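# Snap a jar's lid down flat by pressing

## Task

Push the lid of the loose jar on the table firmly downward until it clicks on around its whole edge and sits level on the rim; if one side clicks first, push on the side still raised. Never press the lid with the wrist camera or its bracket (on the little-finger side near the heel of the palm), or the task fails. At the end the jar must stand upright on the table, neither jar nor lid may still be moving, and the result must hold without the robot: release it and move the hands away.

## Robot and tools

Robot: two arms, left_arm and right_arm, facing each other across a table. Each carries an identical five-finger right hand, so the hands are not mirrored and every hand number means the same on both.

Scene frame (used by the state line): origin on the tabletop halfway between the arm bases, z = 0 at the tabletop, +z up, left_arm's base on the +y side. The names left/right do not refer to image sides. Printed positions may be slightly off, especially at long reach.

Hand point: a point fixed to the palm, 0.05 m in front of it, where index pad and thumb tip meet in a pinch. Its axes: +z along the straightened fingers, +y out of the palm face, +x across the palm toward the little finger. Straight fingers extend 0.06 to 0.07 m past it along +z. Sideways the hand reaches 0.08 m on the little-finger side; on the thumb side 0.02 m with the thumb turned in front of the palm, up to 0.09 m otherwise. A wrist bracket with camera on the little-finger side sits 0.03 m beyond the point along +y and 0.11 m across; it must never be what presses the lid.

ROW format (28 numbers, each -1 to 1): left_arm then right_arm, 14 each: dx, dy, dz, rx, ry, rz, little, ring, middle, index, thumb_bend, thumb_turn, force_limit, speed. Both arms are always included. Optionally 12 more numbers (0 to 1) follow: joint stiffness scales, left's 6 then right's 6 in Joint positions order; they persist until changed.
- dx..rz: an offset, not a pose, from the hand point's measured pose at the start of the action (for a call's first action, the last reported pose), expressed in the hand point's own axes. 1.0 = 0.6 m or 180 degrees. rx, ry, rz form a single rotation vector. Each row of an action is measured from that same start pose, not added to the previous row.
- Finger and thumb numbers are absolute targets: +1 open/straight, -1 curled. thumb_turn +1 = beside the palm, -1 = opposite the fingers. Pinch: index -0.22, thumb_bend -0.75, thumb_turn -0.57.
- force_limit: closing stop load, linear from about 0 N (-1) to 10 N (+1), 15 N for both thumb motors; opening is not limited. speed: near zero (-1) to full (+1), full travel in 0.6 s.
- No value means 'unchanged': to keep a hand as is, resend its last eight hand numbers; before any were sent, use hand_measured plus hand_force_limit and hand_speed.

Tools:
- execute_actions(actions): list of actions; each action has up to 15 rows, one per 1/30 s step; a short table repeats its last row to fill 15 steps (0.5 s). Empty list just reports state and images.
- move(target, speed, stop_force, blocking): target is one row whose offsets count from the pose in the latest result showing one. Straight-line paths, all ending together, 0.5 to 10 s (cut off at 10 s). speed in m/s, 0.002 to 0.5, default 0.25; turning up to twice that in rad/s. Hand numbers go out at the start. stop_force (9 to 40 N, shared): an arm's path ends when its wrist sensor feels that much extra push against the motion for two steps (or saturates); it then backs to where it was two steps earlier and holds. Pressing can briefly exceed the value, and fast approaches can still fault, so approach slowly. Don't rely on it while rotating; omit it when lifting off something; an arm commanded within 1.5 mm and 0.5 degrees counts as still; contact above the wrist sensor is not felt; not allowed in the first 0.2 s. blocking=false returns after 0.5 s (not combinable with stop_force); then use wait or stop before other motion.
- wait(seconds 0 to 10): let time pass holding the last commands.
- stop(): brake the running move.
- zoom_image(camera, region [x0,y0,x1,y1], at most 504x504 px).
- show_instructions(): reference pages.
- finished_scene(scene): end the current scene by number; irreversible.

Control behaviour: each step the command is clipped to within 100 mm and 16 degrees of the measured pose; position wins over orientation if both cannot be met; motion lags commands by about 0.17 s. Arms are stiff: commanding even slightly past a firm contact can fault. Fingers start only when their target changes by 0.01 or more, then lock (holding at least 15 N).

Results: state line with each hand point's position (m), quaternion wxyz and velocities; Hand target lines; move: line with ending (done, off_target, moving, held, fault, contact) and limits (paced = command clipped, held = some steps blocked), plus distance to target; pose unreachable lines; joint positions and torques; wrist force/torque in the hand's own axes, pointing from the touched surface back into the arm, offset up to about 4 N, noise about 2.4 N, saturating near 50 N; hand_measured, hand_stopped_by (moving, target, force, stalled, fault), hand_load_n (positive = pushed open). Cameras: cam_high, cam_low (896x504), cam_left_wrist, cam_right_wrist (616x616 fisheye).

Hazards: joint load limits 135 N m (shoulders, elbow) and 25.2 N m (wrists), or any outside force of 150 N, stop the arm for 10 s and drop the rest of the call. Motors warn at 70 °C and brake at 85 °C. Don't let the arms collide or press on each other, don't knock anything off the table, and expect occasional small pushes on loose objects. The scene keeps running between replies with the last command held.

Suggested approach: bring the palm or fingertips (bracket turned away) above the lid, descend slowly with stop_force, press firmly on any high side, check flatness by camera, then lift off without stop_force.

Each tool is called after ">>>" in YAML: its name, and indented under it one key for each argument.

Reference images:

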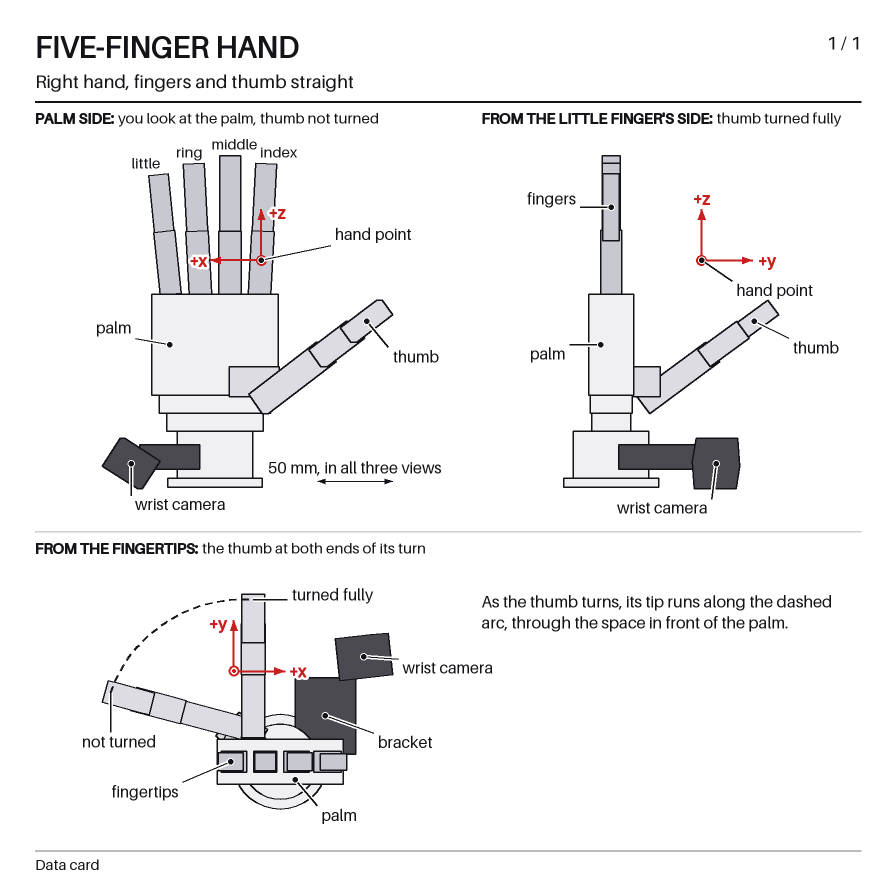

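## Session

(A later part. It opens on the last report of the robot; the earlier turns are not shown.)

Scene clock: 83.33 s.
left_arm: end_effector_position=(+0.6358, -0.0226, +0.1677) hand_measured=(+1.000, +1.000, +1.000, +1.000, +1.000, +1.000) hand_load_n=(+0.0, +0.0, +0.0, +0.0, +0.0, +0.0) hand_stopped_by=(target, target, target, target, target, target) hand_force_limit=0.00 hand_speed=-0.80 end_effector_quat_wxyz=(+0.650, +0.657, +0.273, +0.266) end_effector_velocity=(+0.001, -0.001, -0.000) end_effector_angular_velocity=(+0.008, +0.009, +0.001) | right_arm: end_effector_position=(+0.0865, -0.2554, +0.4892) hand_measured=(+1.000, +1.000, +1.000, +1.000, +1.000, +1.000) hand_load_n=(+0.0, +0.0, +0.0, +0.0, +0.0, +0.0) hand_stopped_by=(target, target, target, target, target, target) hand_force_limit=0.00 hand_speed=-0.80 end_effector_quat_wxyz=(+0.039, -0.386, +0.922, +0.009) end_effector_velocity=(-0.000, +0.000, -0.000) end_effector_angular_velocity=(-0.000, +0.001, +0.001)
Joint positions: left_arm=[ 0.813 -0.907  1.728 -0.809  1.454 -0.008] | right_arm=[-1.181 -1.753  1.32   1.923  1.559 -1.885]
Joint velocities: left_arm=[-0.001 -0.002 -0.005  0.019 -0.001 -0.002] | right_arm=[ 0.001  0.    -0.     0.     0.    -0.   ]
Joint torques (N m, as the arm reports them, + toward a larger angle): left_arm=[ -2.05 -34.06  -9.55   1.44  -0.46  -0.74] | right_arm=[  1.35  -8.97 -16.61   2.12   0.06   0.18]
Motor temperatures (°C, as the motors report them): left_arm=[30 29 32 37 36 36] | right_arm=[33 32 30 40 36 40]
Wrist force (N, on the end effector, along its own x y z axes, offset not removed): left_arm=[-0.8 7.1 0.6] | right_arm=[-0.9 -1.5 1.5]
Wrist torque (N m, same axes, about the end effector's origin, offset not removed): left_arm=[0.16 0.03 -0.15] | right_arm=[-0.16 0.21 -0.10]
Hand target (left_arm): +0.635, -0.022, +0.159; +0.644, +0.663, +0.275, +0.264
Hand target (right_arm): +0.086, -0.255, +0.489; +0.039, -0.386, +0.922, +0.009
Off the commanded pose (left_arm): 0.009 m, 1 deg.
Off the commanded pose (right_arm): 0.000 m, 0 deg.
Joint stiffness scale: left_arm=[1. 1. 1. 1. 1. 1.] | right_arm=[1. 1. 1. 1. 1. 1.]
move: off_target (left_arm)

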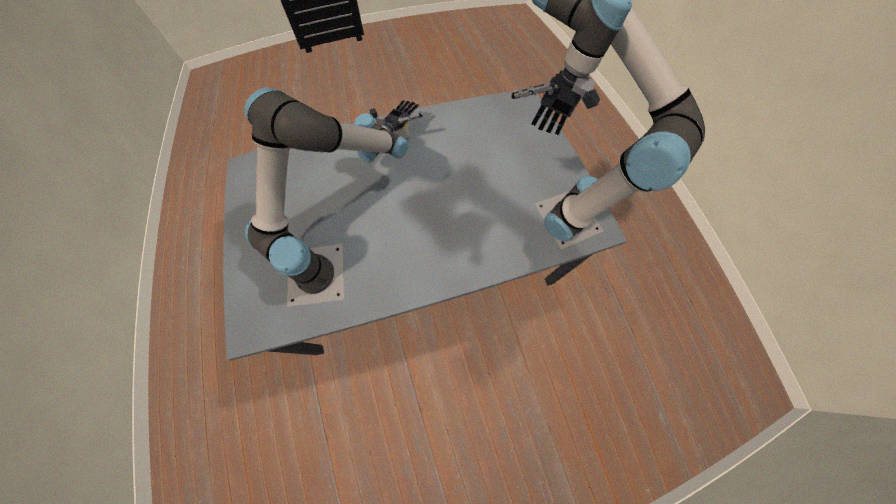

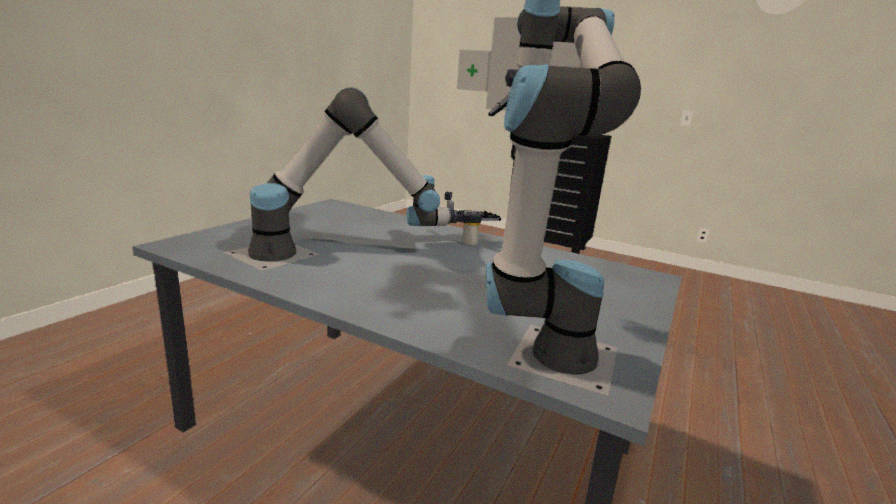

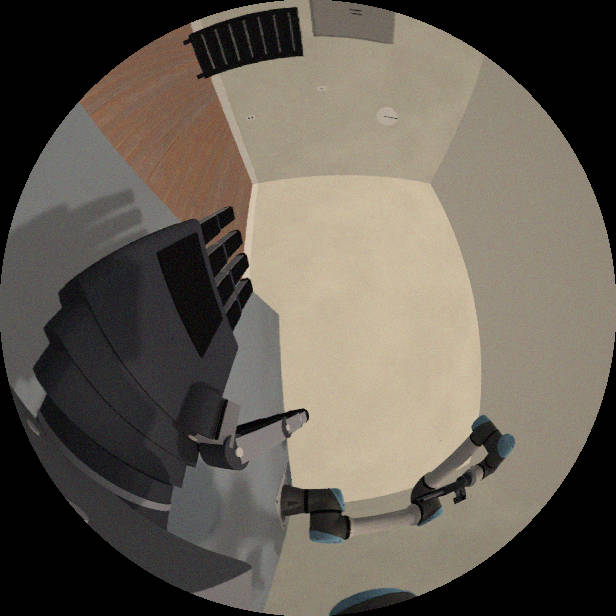

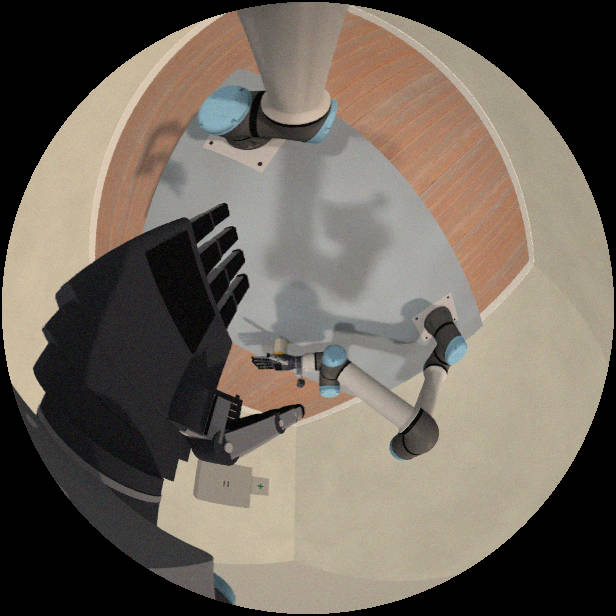

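>>> execute_actions:
  actions: []

Scene clock: 88.53 s.
left_arm: end_effector_position=(+0.6359, -0.0227, +0.1676) hand_measured=(+1.000, +1.000, +1.000, +1.000, +1.000, +1.000) hand_load_n=(+0.0, +0.0, +0.0, +0.0, +0.0, +0.0) hand_stopped_by=(target, target, target, target, target, target) hand_force_limit=0.00 hand_speed=-0.80 end_effector_quat_wxyz=(+0.650, +0.657, +0.274, +0.266) end_effector_velocity=(-0.000, +0.000, -0.000) end_effector_angular_velocity=(+0.001, +0.000, +0.000) | right_arm: end_effector_position=(+0.0865, -0.2554, +0.4892) hand_measured=(+1.000, +1.000, +1.000, +1.000, +1.000, +1.000) hand_load_n=(+0.0, +0.0, +0.0, +0.0, +0.0, +0.0) hand_stopped_by=(target, target, target, target, target, target) hand_force_limit=0.00 hand_speed=-0.80 end_effector_quat_wxyz=(+0.039, -0.386, +0.922, +0.009) end_effector_velocity=(-0.000, -0.000, +0.000) end_effector_angular_velocity=(+0.001, -0.002, +0.000)
Joint positions: left_arm=[ 0.813 -0.907  1.727 -0.806  1.454 -0.008] | right_arm=[-1.181 -1.753  1.32   1.923  1.559 -1.885]
Joint velocities: left_arm=[ 0.     0.     0.001 -0.     0.     0.   ] | right_arm=[-0.    -0.001 -0.    -0.     0.    -0.001]
Joint torques (N m, as the arm reports them, + toward a larger angle): left_arm=[ -2.02 -33.88 -10.61   1.19  -0.32  -0.23] | right_arm=[  1.13  -9.57 -16.92   2.08   0.04   0.19]
Motor temperatures (°C, as the motors report them): left_arm=[30 29 32 37 36 36] | right_arm=[33 32 30 40 36 40]
Wrist force (N, on the end effector, along its own x y z axes, offset not removed): left_arm=[-2.8 7.2 0.6] | right_arm=[-0.4 -1.8 -0.3]
Wrist torque (N m, same axes, about the end effector's origin, offset not removed): left_arm=[0.14 0.68 -0.19] | right_arm=[-0.29 0.12 -0.02]
Hand target (left_arm): +0.635, -0.022, +0.159; +0.644, +0.663, +0.275, +0.264
Hand target (right_arm): +0.086, -0.255, +0.489; +0.039, -0.386, +0.922, +0.009
Off the commanded pose (left_arm): 0.009 m, 1 deg.
Off the commanded pose (right_arm): 0.000 m, 0 deg.
Joint stiffness scale: left_arm=[1. 1. 1. 1. 1. 1.] | right_arm=[1. 1. 1. 1. 1. 1.]

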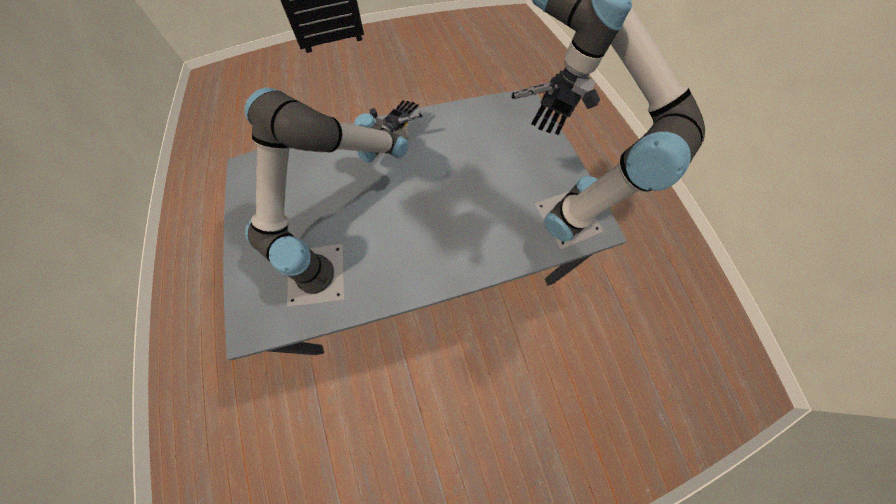

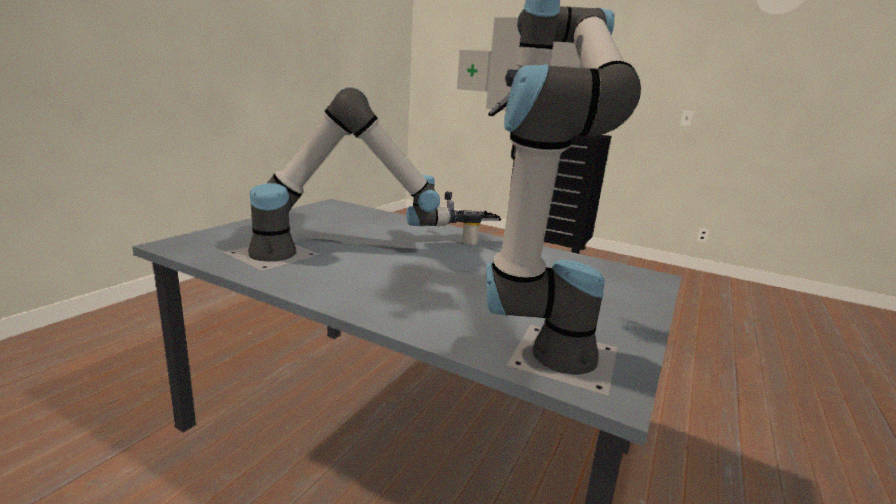

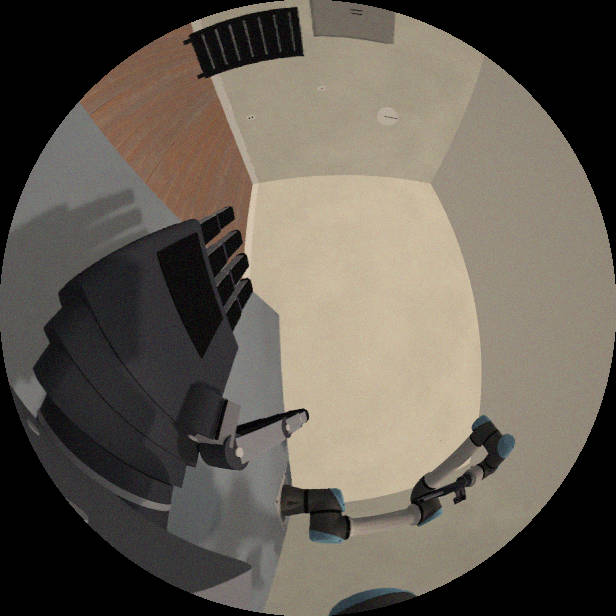

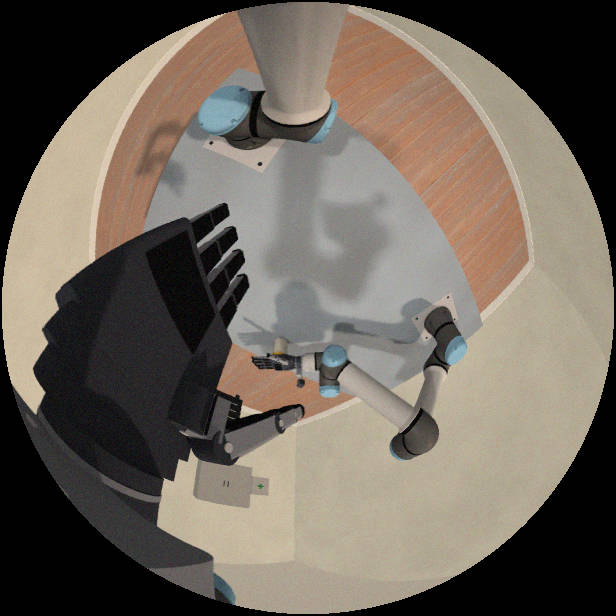

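>>> execute_actions:
  actions:
    - [[0,-0.0178,-0.003,0.0058,0,0,1,1,1,1,1,1,0,-0.8,0,0,0,0,0,0,1,1,1,1,1,1,0,-0.8],[0,-0.0209,-0.0037,0.0065,0,0,1,1,1,1,1,1,0,-0.8,0,0,0,0,0,0,1,1,1,1,1,1,0,-0.8],[0,-0.0239,-0.0045,0.0072,0,0,1,1,1,1,1,1,0,-0.8,0,0,0,0,0,0,1,1,1,1,1,1,0,-0.8],[0,-0.027,-0.0052,0.0079,0,0,1,1,1,1,1,1,0,-0.8,0,0,0,0,0,0,1,1,1,1,1,1,0,-0.8],[0,-0.03,-0.0059,0.0086,0,0,1,1,1,1,1,1,0,-0.8,0,0,0,0,0,0,1,1,1,1,1,1,0,-0.8],[0,-0.0331,-0.0066,0.0093,0,0,1,1,1,1,1,1,0,-0.8,0,0,0,0,0,0,1,1,1,1,1,1,0,-0.8],[0,-0.0361,-0.0073,0.01,0,0,1,1,1,1,1,1,0,-0.8,0,0,0,0,0,0,1,1,1,1,1,1,0,-0.8],[0,-0.0392,-0.0081,0.0107,0,0,1,1,1,1,1,1,0,-0.8,0,0,0,0,0,0,1,1,1,1,1,1,0,-0.8],[0,-0.0422,-0.0088,0.0114,0,0,1,1,1,1,1,1,0,-0.8,0,0,0,0,0,0,1,1,1,1,1,1,0,-0.8],[0,-0.0453,-0.0095,0.0121,0,0,1,1,1,1,1,1,0,-0.8,0,0,0,0,0,0,1,1,1,1,1,1,0,-0.8]]

>>> wait:
  seconds: 0.5

Scene clock: 100.77 s.
left_arm: end_effector_position=(+0.6357, -0.0219, +0.1674) hand_measured=(+1.000, +1.000, +1.000, +1.000, +1.000, +1.000) hand_load_n=(+0.0, +0.0, +0.0, +0.0, +0.0, +0.0) hand_stopped_by=(target, target, target, target, target, target) hand_force_limit=0.00 hand_speed=-0.80 end_effector_quat_wxyz=(+0.652, +0.655, +0.274, +0.265) end_effector_velocity=(-0.000, +0.002, +0.001) end_effector_angular_velocity=(-0.014, -0.006, +0.001) | right_arm: end_effector_position=(+0.0865, -0.2554, +0.4892) hand_measured=(+1.000, +1.000, +1.000, +1.000, +1.000, +1.000) hand_load_n=(+0.0, +0.0, +0.0, +0.0, +0.0, +0.0) hand_stopped_by=(target, target, target, target, target, target) hand_force_limit=0.00 hand_speed=-0.80 end_effector_quat_wxyz=(+0.039, -0.386, +0.922, +0.009) end_effector_velocity=(+0.000, +0.000, -0.000) end_effector_angular_velocity=(+0.000, -0.000, +0.001)
Joint positions: left_arm=[ 0.813 -0.905  1.731 -0.818  1.453 -0.012] | right_arm=[-1.181 -1.753  1.32   1.923  1.559 -1.885]
Joint velocities: left_arm=[ 0.001  0.002  0.006 -0.022  0.    -0.004] | right_arm=[ 0.001  0.     0.001 -0.002  0.    -0.   ]
Joint torques (N m, as the arm reports them, + toward a larger angle): left_arm=[ -2.47 -22.92  -1.45   2.56  -0.68   0.03] | right_arm=[  1.24  -9.57 -17.     2.15  -0.02   0.15]
Motor temperatures (°C, as the motors report them): left_arm=[30 29 32 37 36 36] | right_arm=[33 32 30 40 36 40]
Wrist force (N, on the end effector, along its own x y z axes, offset not removed): left_arm=[-4.8 23.5 3.4] | right_arm=[0.1 -1.5 1.2]
Wrist torque (N m, same axes, about the end effector's origin, offset not removed): left_arm=[0.95 0.68 -0.01] | right_arm=[-0.13 -0.01 -0.10]
Hand target (left_arm): +0.631, -0.018, +0.141; +0.637, +0.670, +0.279, +0.261
Hand target (right_arm): +0.086, -0.255, +0.489; +0.039, -0.386, +0.922, +0.009
Off the commanded pose (left_arm): 0.027 m, 3 deg.
Off the commanded pose (right_arm): 0.000 m, 0 deg.
Joint stiffness scale: left_arm=[1. 1. 1. 1. 1. 1.] | right_arm=[1. 1. 1. 1. 1. 1.]

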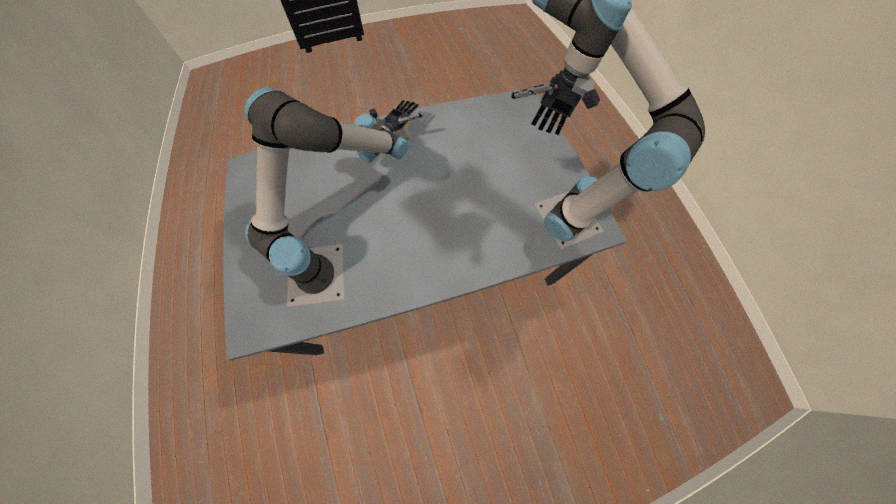

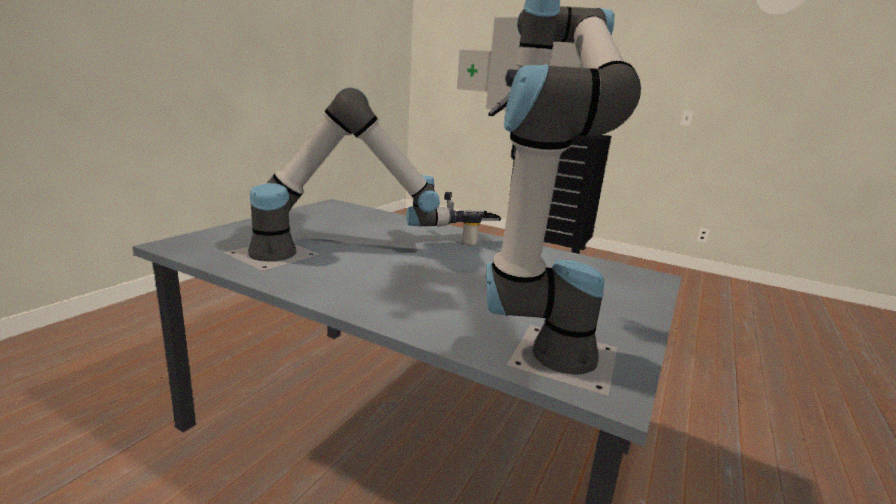

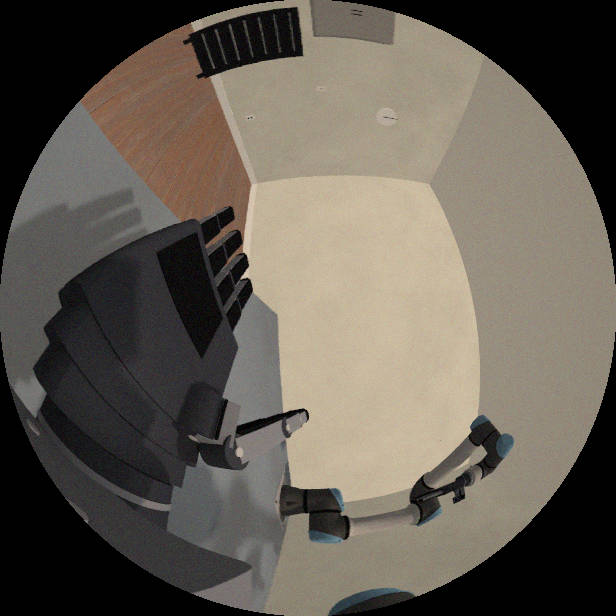

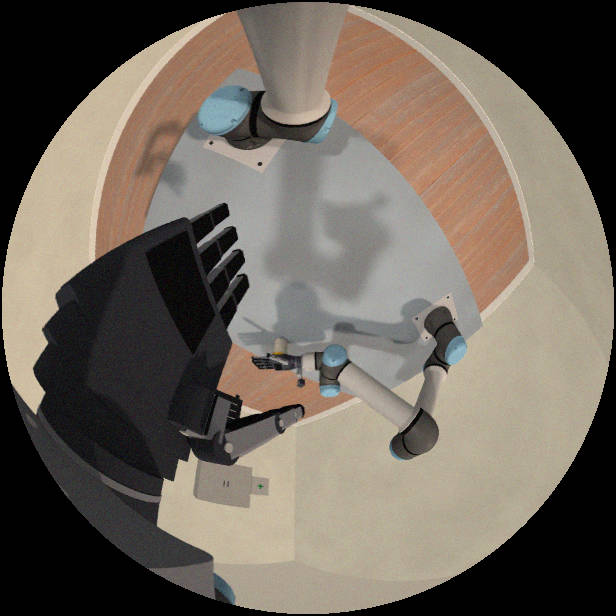

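Scene clock: 101.27 s.
left_arm: end_effector_position=(+0.6356, -0.0218, +0.1675) hand_measured=(+1.000, +1.000, +1.000, +1.000, +1.000, +1.000) hand_load_n=(+0.0, +0.0, +0.0, +0.0, +0.0, +0.0) hand_stopped_by=(target, target, target, target, target, target) hand_force_limit=0.00 hand_speed=-0.80 end_effector_quat_wxyz=(+0.653, +0.654, +0.275, +0.265) end_effector_velocity=(-0.000, -0.000, +0.001) end_effector_angular_velocity=(-0.001, -0.001, +0.001) | right_arm: end_effector_position=(+0.0865, -0.2554, +0.4892) hand_measured=(+1.000, +1.000, +1.000, +1.000, +1.000, +1.000) hand_load_n=(+0.0, +0.0, +0.0, +0.0, +0.0, +0.0) hand_stopped_by=(target, target, target, target, target, target) hand_force_limit=0.00 hand_speed=-0.80 end_effector_quat_wxyz=(+0.039, -0.386, +0.922, +0.009) end_effector_velocity=(-0.000, -0.000, +0.000) end_effector_angular_velocity=(-0.001, +0.001, +0.001)
Joint positions: left_arm=[ 0.813 -0.905  1.732 -0.82   1.453 -0.012] | right_arm=[-1.181 -1.753  1.32   1.923  1.559 -1.885]
Joint velocities: left_arm=[-0.001 -0.001 -0.     0.    -0.002 -0.   ] | right_arm=[ 0.    -0.     0.     0.001  0.    -0.001]
Joint torques (N m, as the arm reports them, + toward a larger angle): left_arm=[ -3.46 -23.22  -0.78   3.06  -0.47  -0.05] | right_arm=[  0.39  -9.32 -17.68   2.04   0.14   0.11]
Motor temperatures (°C, as the motors report them): left_arm=[30 29 32 37 36 36] | right_arm=[33 32 30 40 36 40]
Wrist force (N, on the end effector, along its own x y z axes, offset not removed): left_arm=[2.0 22.3 7.7] | right_arm=[-2.5 -2.3 0.6]
Wrist torque (N m, same axes, about the end effector's origin, offset not removed): left_arm=[0.72 -0.48 0.23] | right_arm=[-0.31 0.60 -0.13]
Hand target (left_arm): +0.631, -0.018, +0.141; +0.637, +0.670, +0.279, +0.261
Hand target (right_arm): +0.086, -0.255, +0.489; +0.039, -0.386, +0.922, +0.009
Off the commanded pose (left_arm): 0.028 m, 3 deg.
Off the commanded pose (right_arm): 0.000 m, 0 deg.
Joint stiffness scale: left_arm=[1. 1. 1. 1. 1. 1.] | right_arm=[1. 1. 1. 1. 1. 1.]
wait: 0.50 s; at rest by 0.17 s

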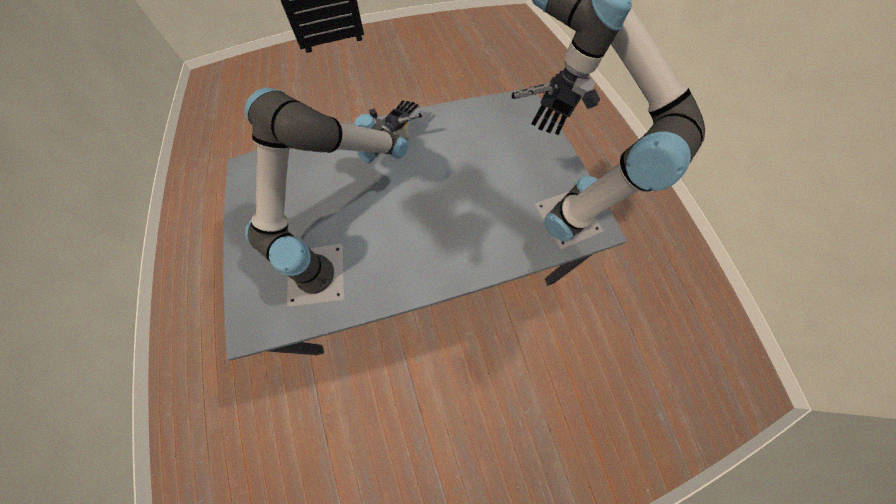

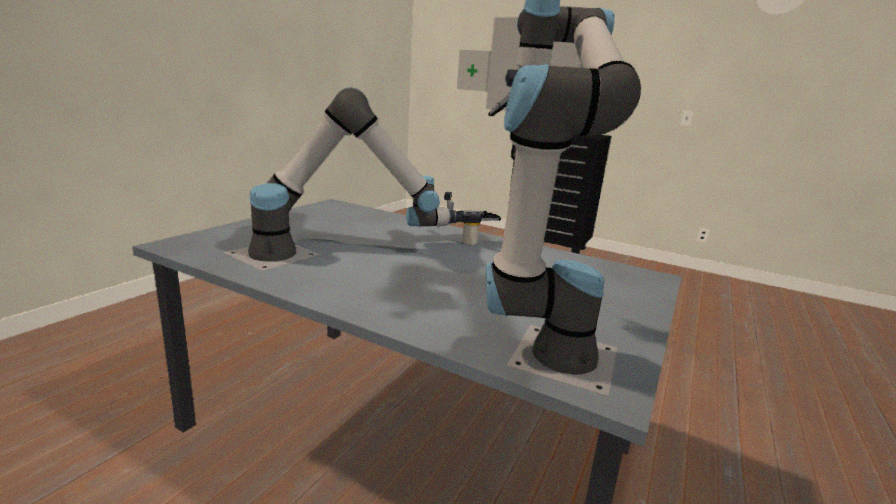

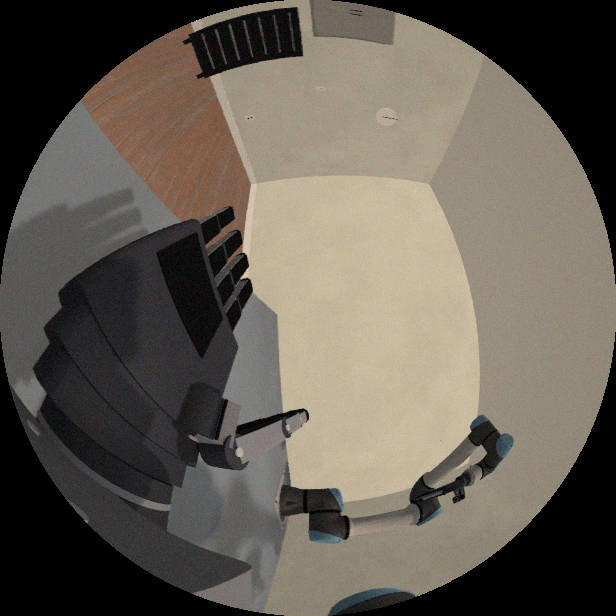

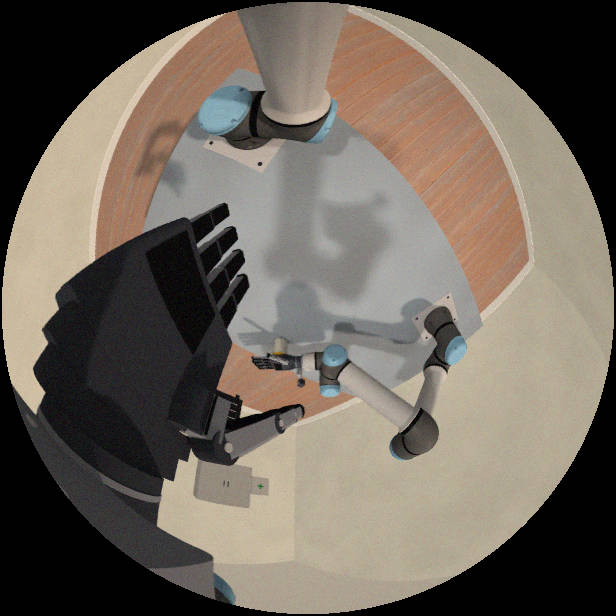

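>>> execute_actions:
  actions:
    - [[0.0002,-0.0487,-0.0091,0.0156,0,0.0005,1,1,1,1,1,1,0,-0.8,0,0,0,0,0,0,1,1,1,1,1,1,0,-0.8],[0.0004,-0.0524,-0.0098,0.0168,0,0.001,1,1,1,1,1,1,0,-0.8,0,0,0,0,0,0,1,1,1,1,1,1,0,-0.8],[0.0006,-0.0561,-0.0106,0.0181,0,0.0014,1,1,1,1,1,1,0,-0.8,0,0,0,0,0,0,1,1,1,1,1,1,0,-0.8],[0.0007,-0.0598,-0.0114,0.0193,0,0.0019,1,1,1,1,1,1,0,-0.8,0,0,0,0,0,0,1,1,1,1,1,1,0,-0.8],[0.0009,-0.0635,-0.0121,0.0206,0,0.0024,1,1,1,1,1,1,0,-0.8,0,0,0,0,0,0,1,1,1,1,1,1,0,-0.8],[0.0011,-0.0673,-0.0129,0.0218,0,0.0029,1,1,1,1,1,1,0,-0.8,0,0,0,0,0,0,1,1,1,1,1,1,0,-0.8],[0.0013,-0.071,-0.0137,0.0231,0,0.0033,1,1,1,1,1,1,0,-0.8,0,0,0,0,0,0,1,1,1,1,1,1,0,-0.8],[0.0015,-0.0747,-0.0144,0.0243,0,0.0038,1,1,1,1,1,1,0,-0.8,0,0,0,0,0,0,1,1,1,1,1,1,0,-0.8],[0.0017,-0.0784,-0.0152,0.0256,0,0.0043,1,1,1,1,1,1,0,-0.8,0,0,0,0,0,0,1,1,1,1,1,1,0,-0.8],[0.0018,-0.0821,-0.016,0.0268,0,0.0048,1,1,1,1,1,1,0,-0.8,0,0,0,0,0,0,1,1,1,1,1,1,0,-0.8],[0.002,-0.0858,-0.0167,0.028,0,0.0052,1,1,1,1,1,1,0,-0.8,0,0,0,0,0,0,1,1,1,1,1,1,0,-0.8],[0.0022,-0.0895,-0.0175,0.0293,0,0.0057,1,1,1,1,1,1,0,-0.8,0,0,0,0,0,0,1,1,1,1,1,1,0,-0.8]]

>>> wait:
  seconds: 0.5

Scene clock: 122.13 s.
left_arm: end_effector_position=(+0.6346, -0.0214, +0.1646) hand_measured=(+1.000, +1.000, +1.000, +1.000, +1.000, +1.000) hand_load_n=(+0.0, +0.0, +0.0, +0.0, +0.0, +0.0) hand_stopped_by=(target, target, target, target, target, target) hand_force_limit=0.00 hand_speed=-0.80 end_effector_quat_wxyz=(+0.651, +0.656, +0.273, +0.266) end_effector_velocity=(-0.002, -0.001, -0.001) end_effector_angular_velocity=(+0.014, -0.012, -0.002) | right_arm: end_effector_position=(+0.0865, -0.2554, +0.4892) hand_measured=(+1.000, +1.000, +1.000, +1.000, +1.000, +1.000) hand_load_n=(+0.0, +0.0, +0.0, +0.0, +0.0, +0.0) hand_stopped_by=(target, target, target, target, target, target) hand_force_limit=0.00 hand_speed=-0.80 end_effector_quat_wxyz=(+0.039, -0.386, +0.922, +0.009) end_effector_velocity=(+0.000, -0.000, +0.000) end_effector_angular_velocity=(+0.001, -0.001, -0.000)
Joint positions: left_arm=[ 0.813 -0.903  1.734 -0.821  1.453 -0.008] | right_arm=[-1.181 -1.753  1.32   1.923  1.559 -1.885]
Joint velocities: left_arm=[-0.001 -0.     0.001  0.001  0.001  0.018] | right_arm=[-0.    -0.001 -0.001 -0.    -0.     0.   ]
Joint torques (N m, as the arm reports them, + toward a larger angle): left_arm=[ -2.12 -11.41   8.91   8.66  -0.45   0.4 ] | right_arm=[  1.06 -10.01 -17.29   2.11  -0.02   0.14]
Motor temperatures (°C, as the motors report them): left_arm=[30 29 32 37 36 36] | right_arm=[33 32 30 40 36 40]
Wrist force (N, on the end effector, along its own x y z axes, offset not removed): left_arm=[-1.7 37.4 10.8] | right_arm=[-2.0 -3.1 3.0]
Wrist torque (N m, same axes, about the end effector's origin, offset not removed): left_arm=[0.06 -0.32 0.93] | right_arm=[-0.71 0.09 -0.16]
Hand target (left_arm): +0.627, -0.012, +0.115; +0.620, +0.686, +0.281, +0.258
Hand target (right_arm): +0.086, -0.255, +0.489; +0.039, -0.386, +0.922, +0.009
Off the commanded pose (left_arm): 0.052 m, 5 deg.
Off the commanded pose (right_arm): 0.000 m, 0 deg.
Joint stiffness scale: left_arm=[1. 1. 1. 1. 1. 1.] | right_arm=[1. 1. 1. 1. 1. 1.]

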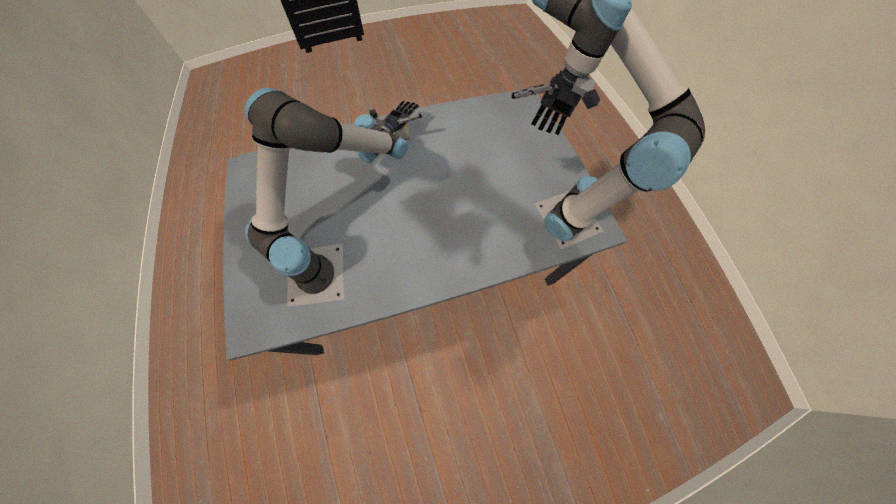

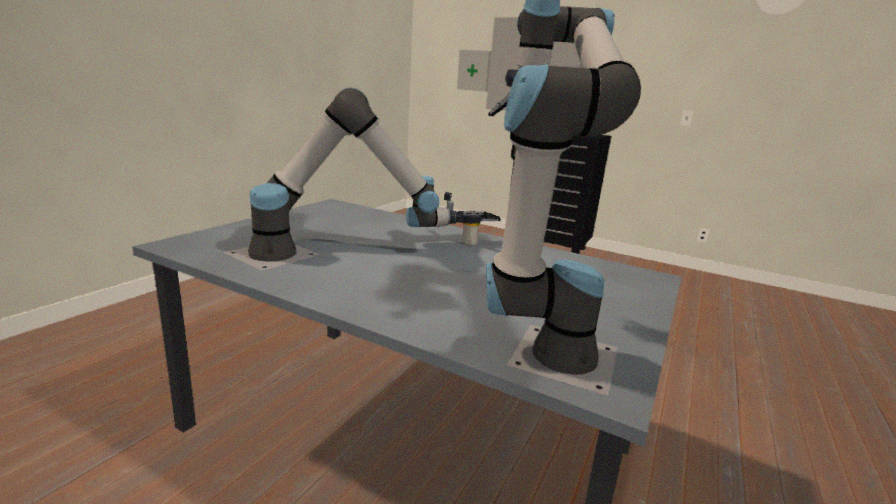

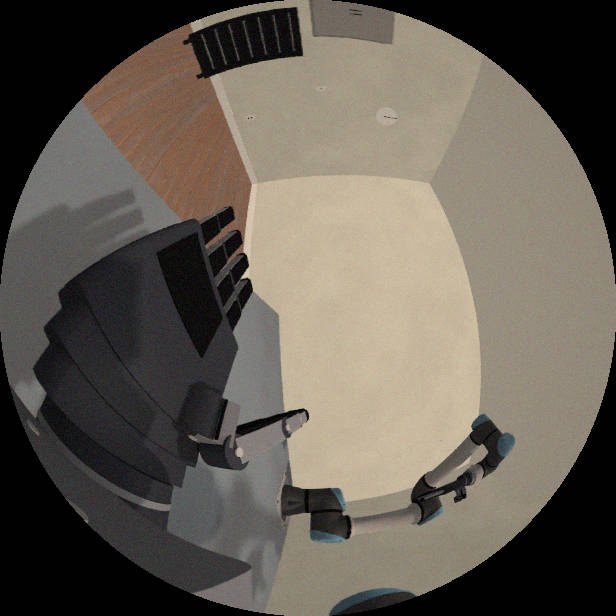

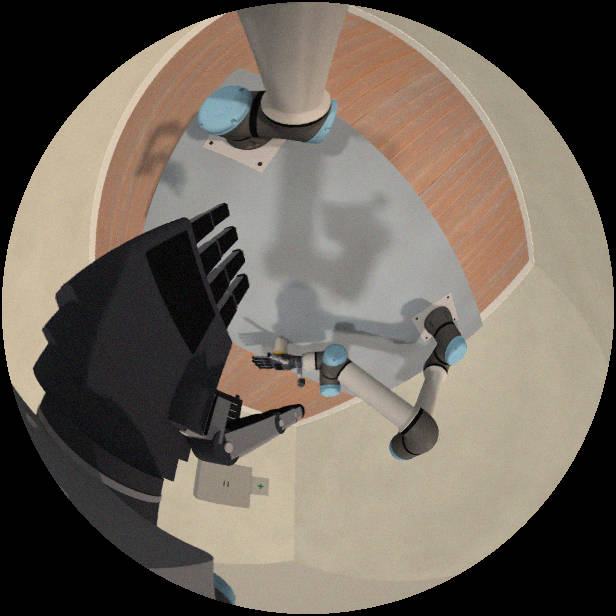

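Scene clock: 122.63 s.
left_arm: end_effector_position=(+0.6345, -0.0215, +0.1645) hand_measured=(+1.000, +1.000, +1.000, +1.000, +1.000, +1.000) hand_load_n=(+0.0, +0.0, +0.0, +0.0, +0.0, +0.0) hand_stopped_by=(target, target, target, target, target, target) hand_force_limit=0.00 hand_speed=-0.80 end_effector_quat_wxyz=(+0.651, +0.656, +0.273, +0.267) end_effector_velocity=(+0.000, +0.000, -0.001) end_effector_angular_velocity=(+0.001, +0.000, +0.000) | right_arm: end_effector_position=(+0.0865, -0.2554, +0.4892) hand_measured=(+1.000, +1.000, +1.000, +1.000, +1.000, +1.000) hand_load_n=(+0.0, +0.0, +0.0, +0.0, +0.0, +0.0) hand_stopped_by=(target, target, target, target, target, target) hand_force_limit=0.00 hand_speed=-0.80 end_effector_quat_wxyz=(+0.039, -0.386, +0.922, +0.009) end_effector_velocity=(+0.000, -0.000, -0.000) end_effector_angular_velocity=(-0.001, +0.002, -0.001)
Joint positions: left_arm=[ 0.813 -0.903  1.734 -0.821  1.454 -0.006] | right_arm=[-1.181 -1.753  1.32   1.923  1.559 -1.885]
Joint velocities: left_arm=[ 0.001  0.001 -0.001 -0.     0.001  0.   ] | right_arm=[-0.     0.001  0.     0.001 -0.     0.   ]
Joint torques (N m, as the arm reports them, + toward a larger angle): left_arm=[-1.81 -9.4   9.78  9.01  0.03  0.48] | right_arm=[  1.11 -10.61 -17.6    2.15  -0.07   0.12]
Motor temperatures (°C, as the motors report them): left_arm=[30 29 32 37 36 36] | right_arm=[33 32 30 40 36 40]
Wrist force (N, on the end effector, along its own x y z axes, offset not removed): left_arm=[-2.5 41.3 9.2] | right_arm=[-0.7 -1.8 2.6]
Wrist torque (N m, same axes, about the end effector's origin, offset not removed): left_arm=[0.73 0.15 0.77] | right_arm=[-0.52 0.25 -0.04]
Hand target (left_arm): +0.627, -0.012, +0.115; +0.620, +0.686, +0.281, +0.258
Hand target (right_arm): +0.086, -0.255, +0.489; +0.039, -0.386, +0.922, +0.009
Off the commanded pose (left_arm): 0.052 m, 5 deg.
Off the commanded pose (right_arm): 0.000 m, 0 deg.
Joint stiffness scale: left_arm=[1. 1. 1. 1. 1. 1.] | right_arm=[1. 1. 1. 1. 1. 1.]
wait: 0.50 s; at rest by 0.17 s

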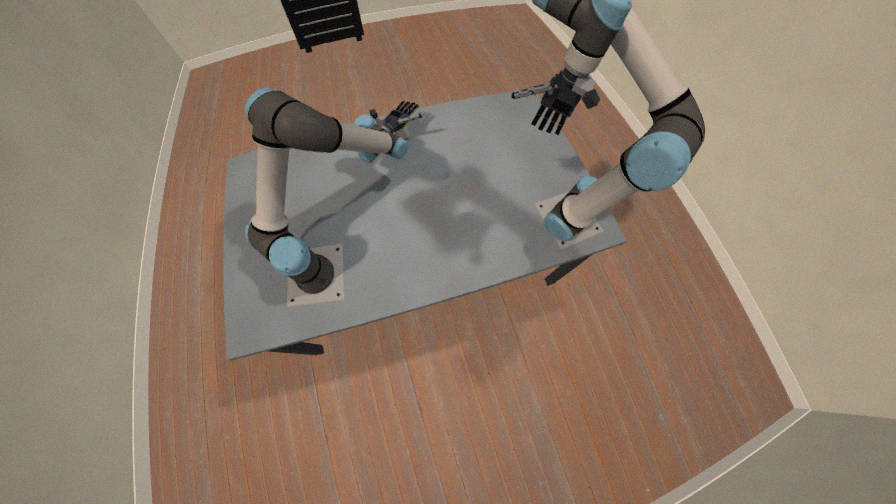

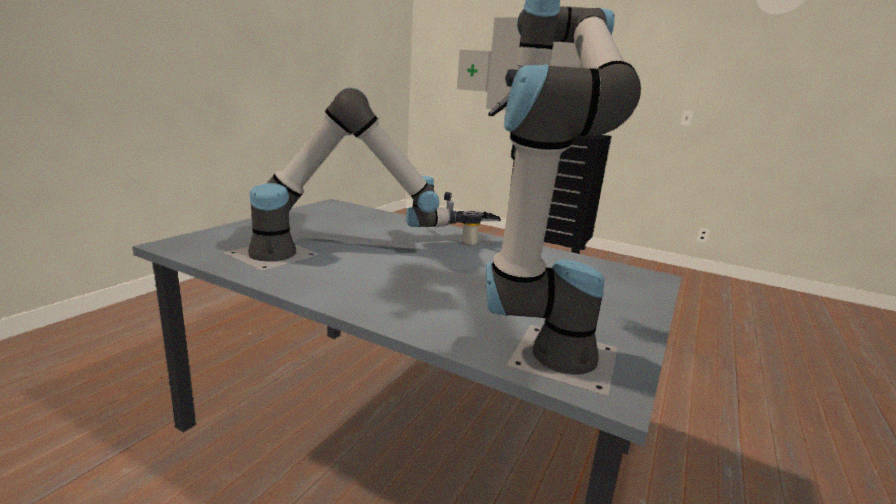

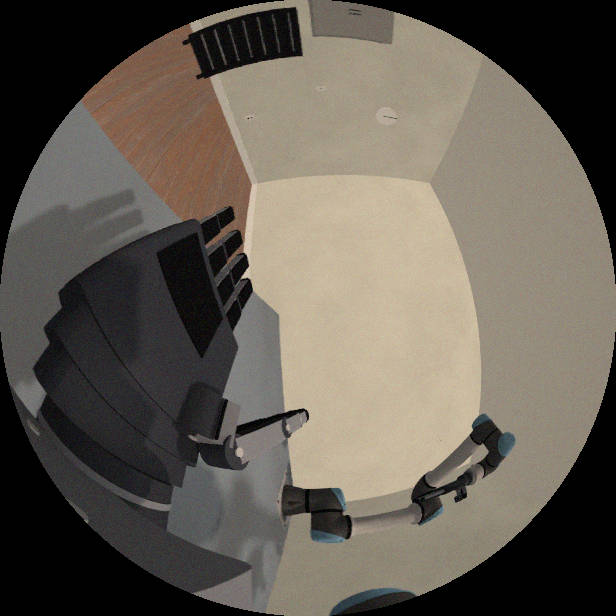

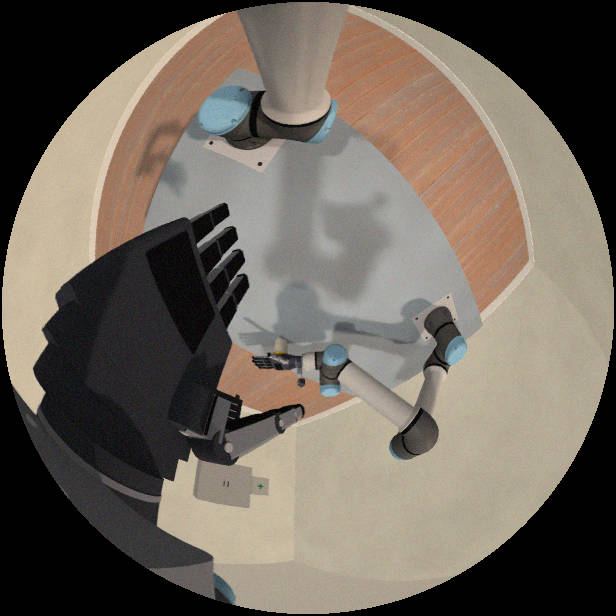

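>>> zoom_image:
  camera: "cam_low"
  region: [440, 195, 510, 255]

>>> zoom_image:
  camera: "cam_right_wrist"
  region: [240, 320, 330, 390]

Region (440, 195, 510, 255) of cam_low's 896x504 image, scaled by 7.200, with more detail than that image has; it fills the top 432 rows of this view, and the rest is white.

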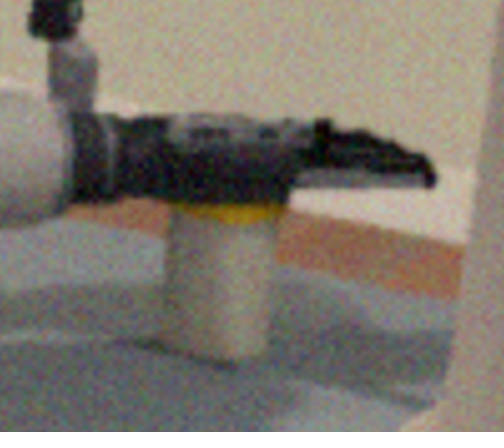

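Region (240, 320, 330, 390) of cam_right_wrist's 616x616 image, scaled by 5.600, with more detail than that image has.

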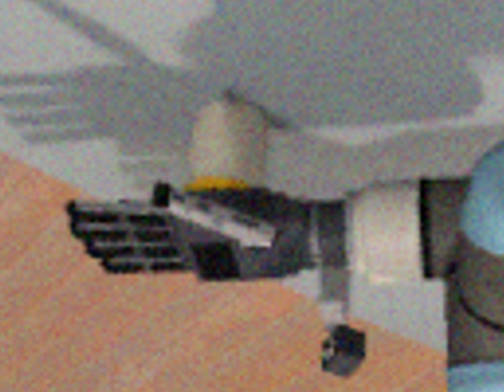

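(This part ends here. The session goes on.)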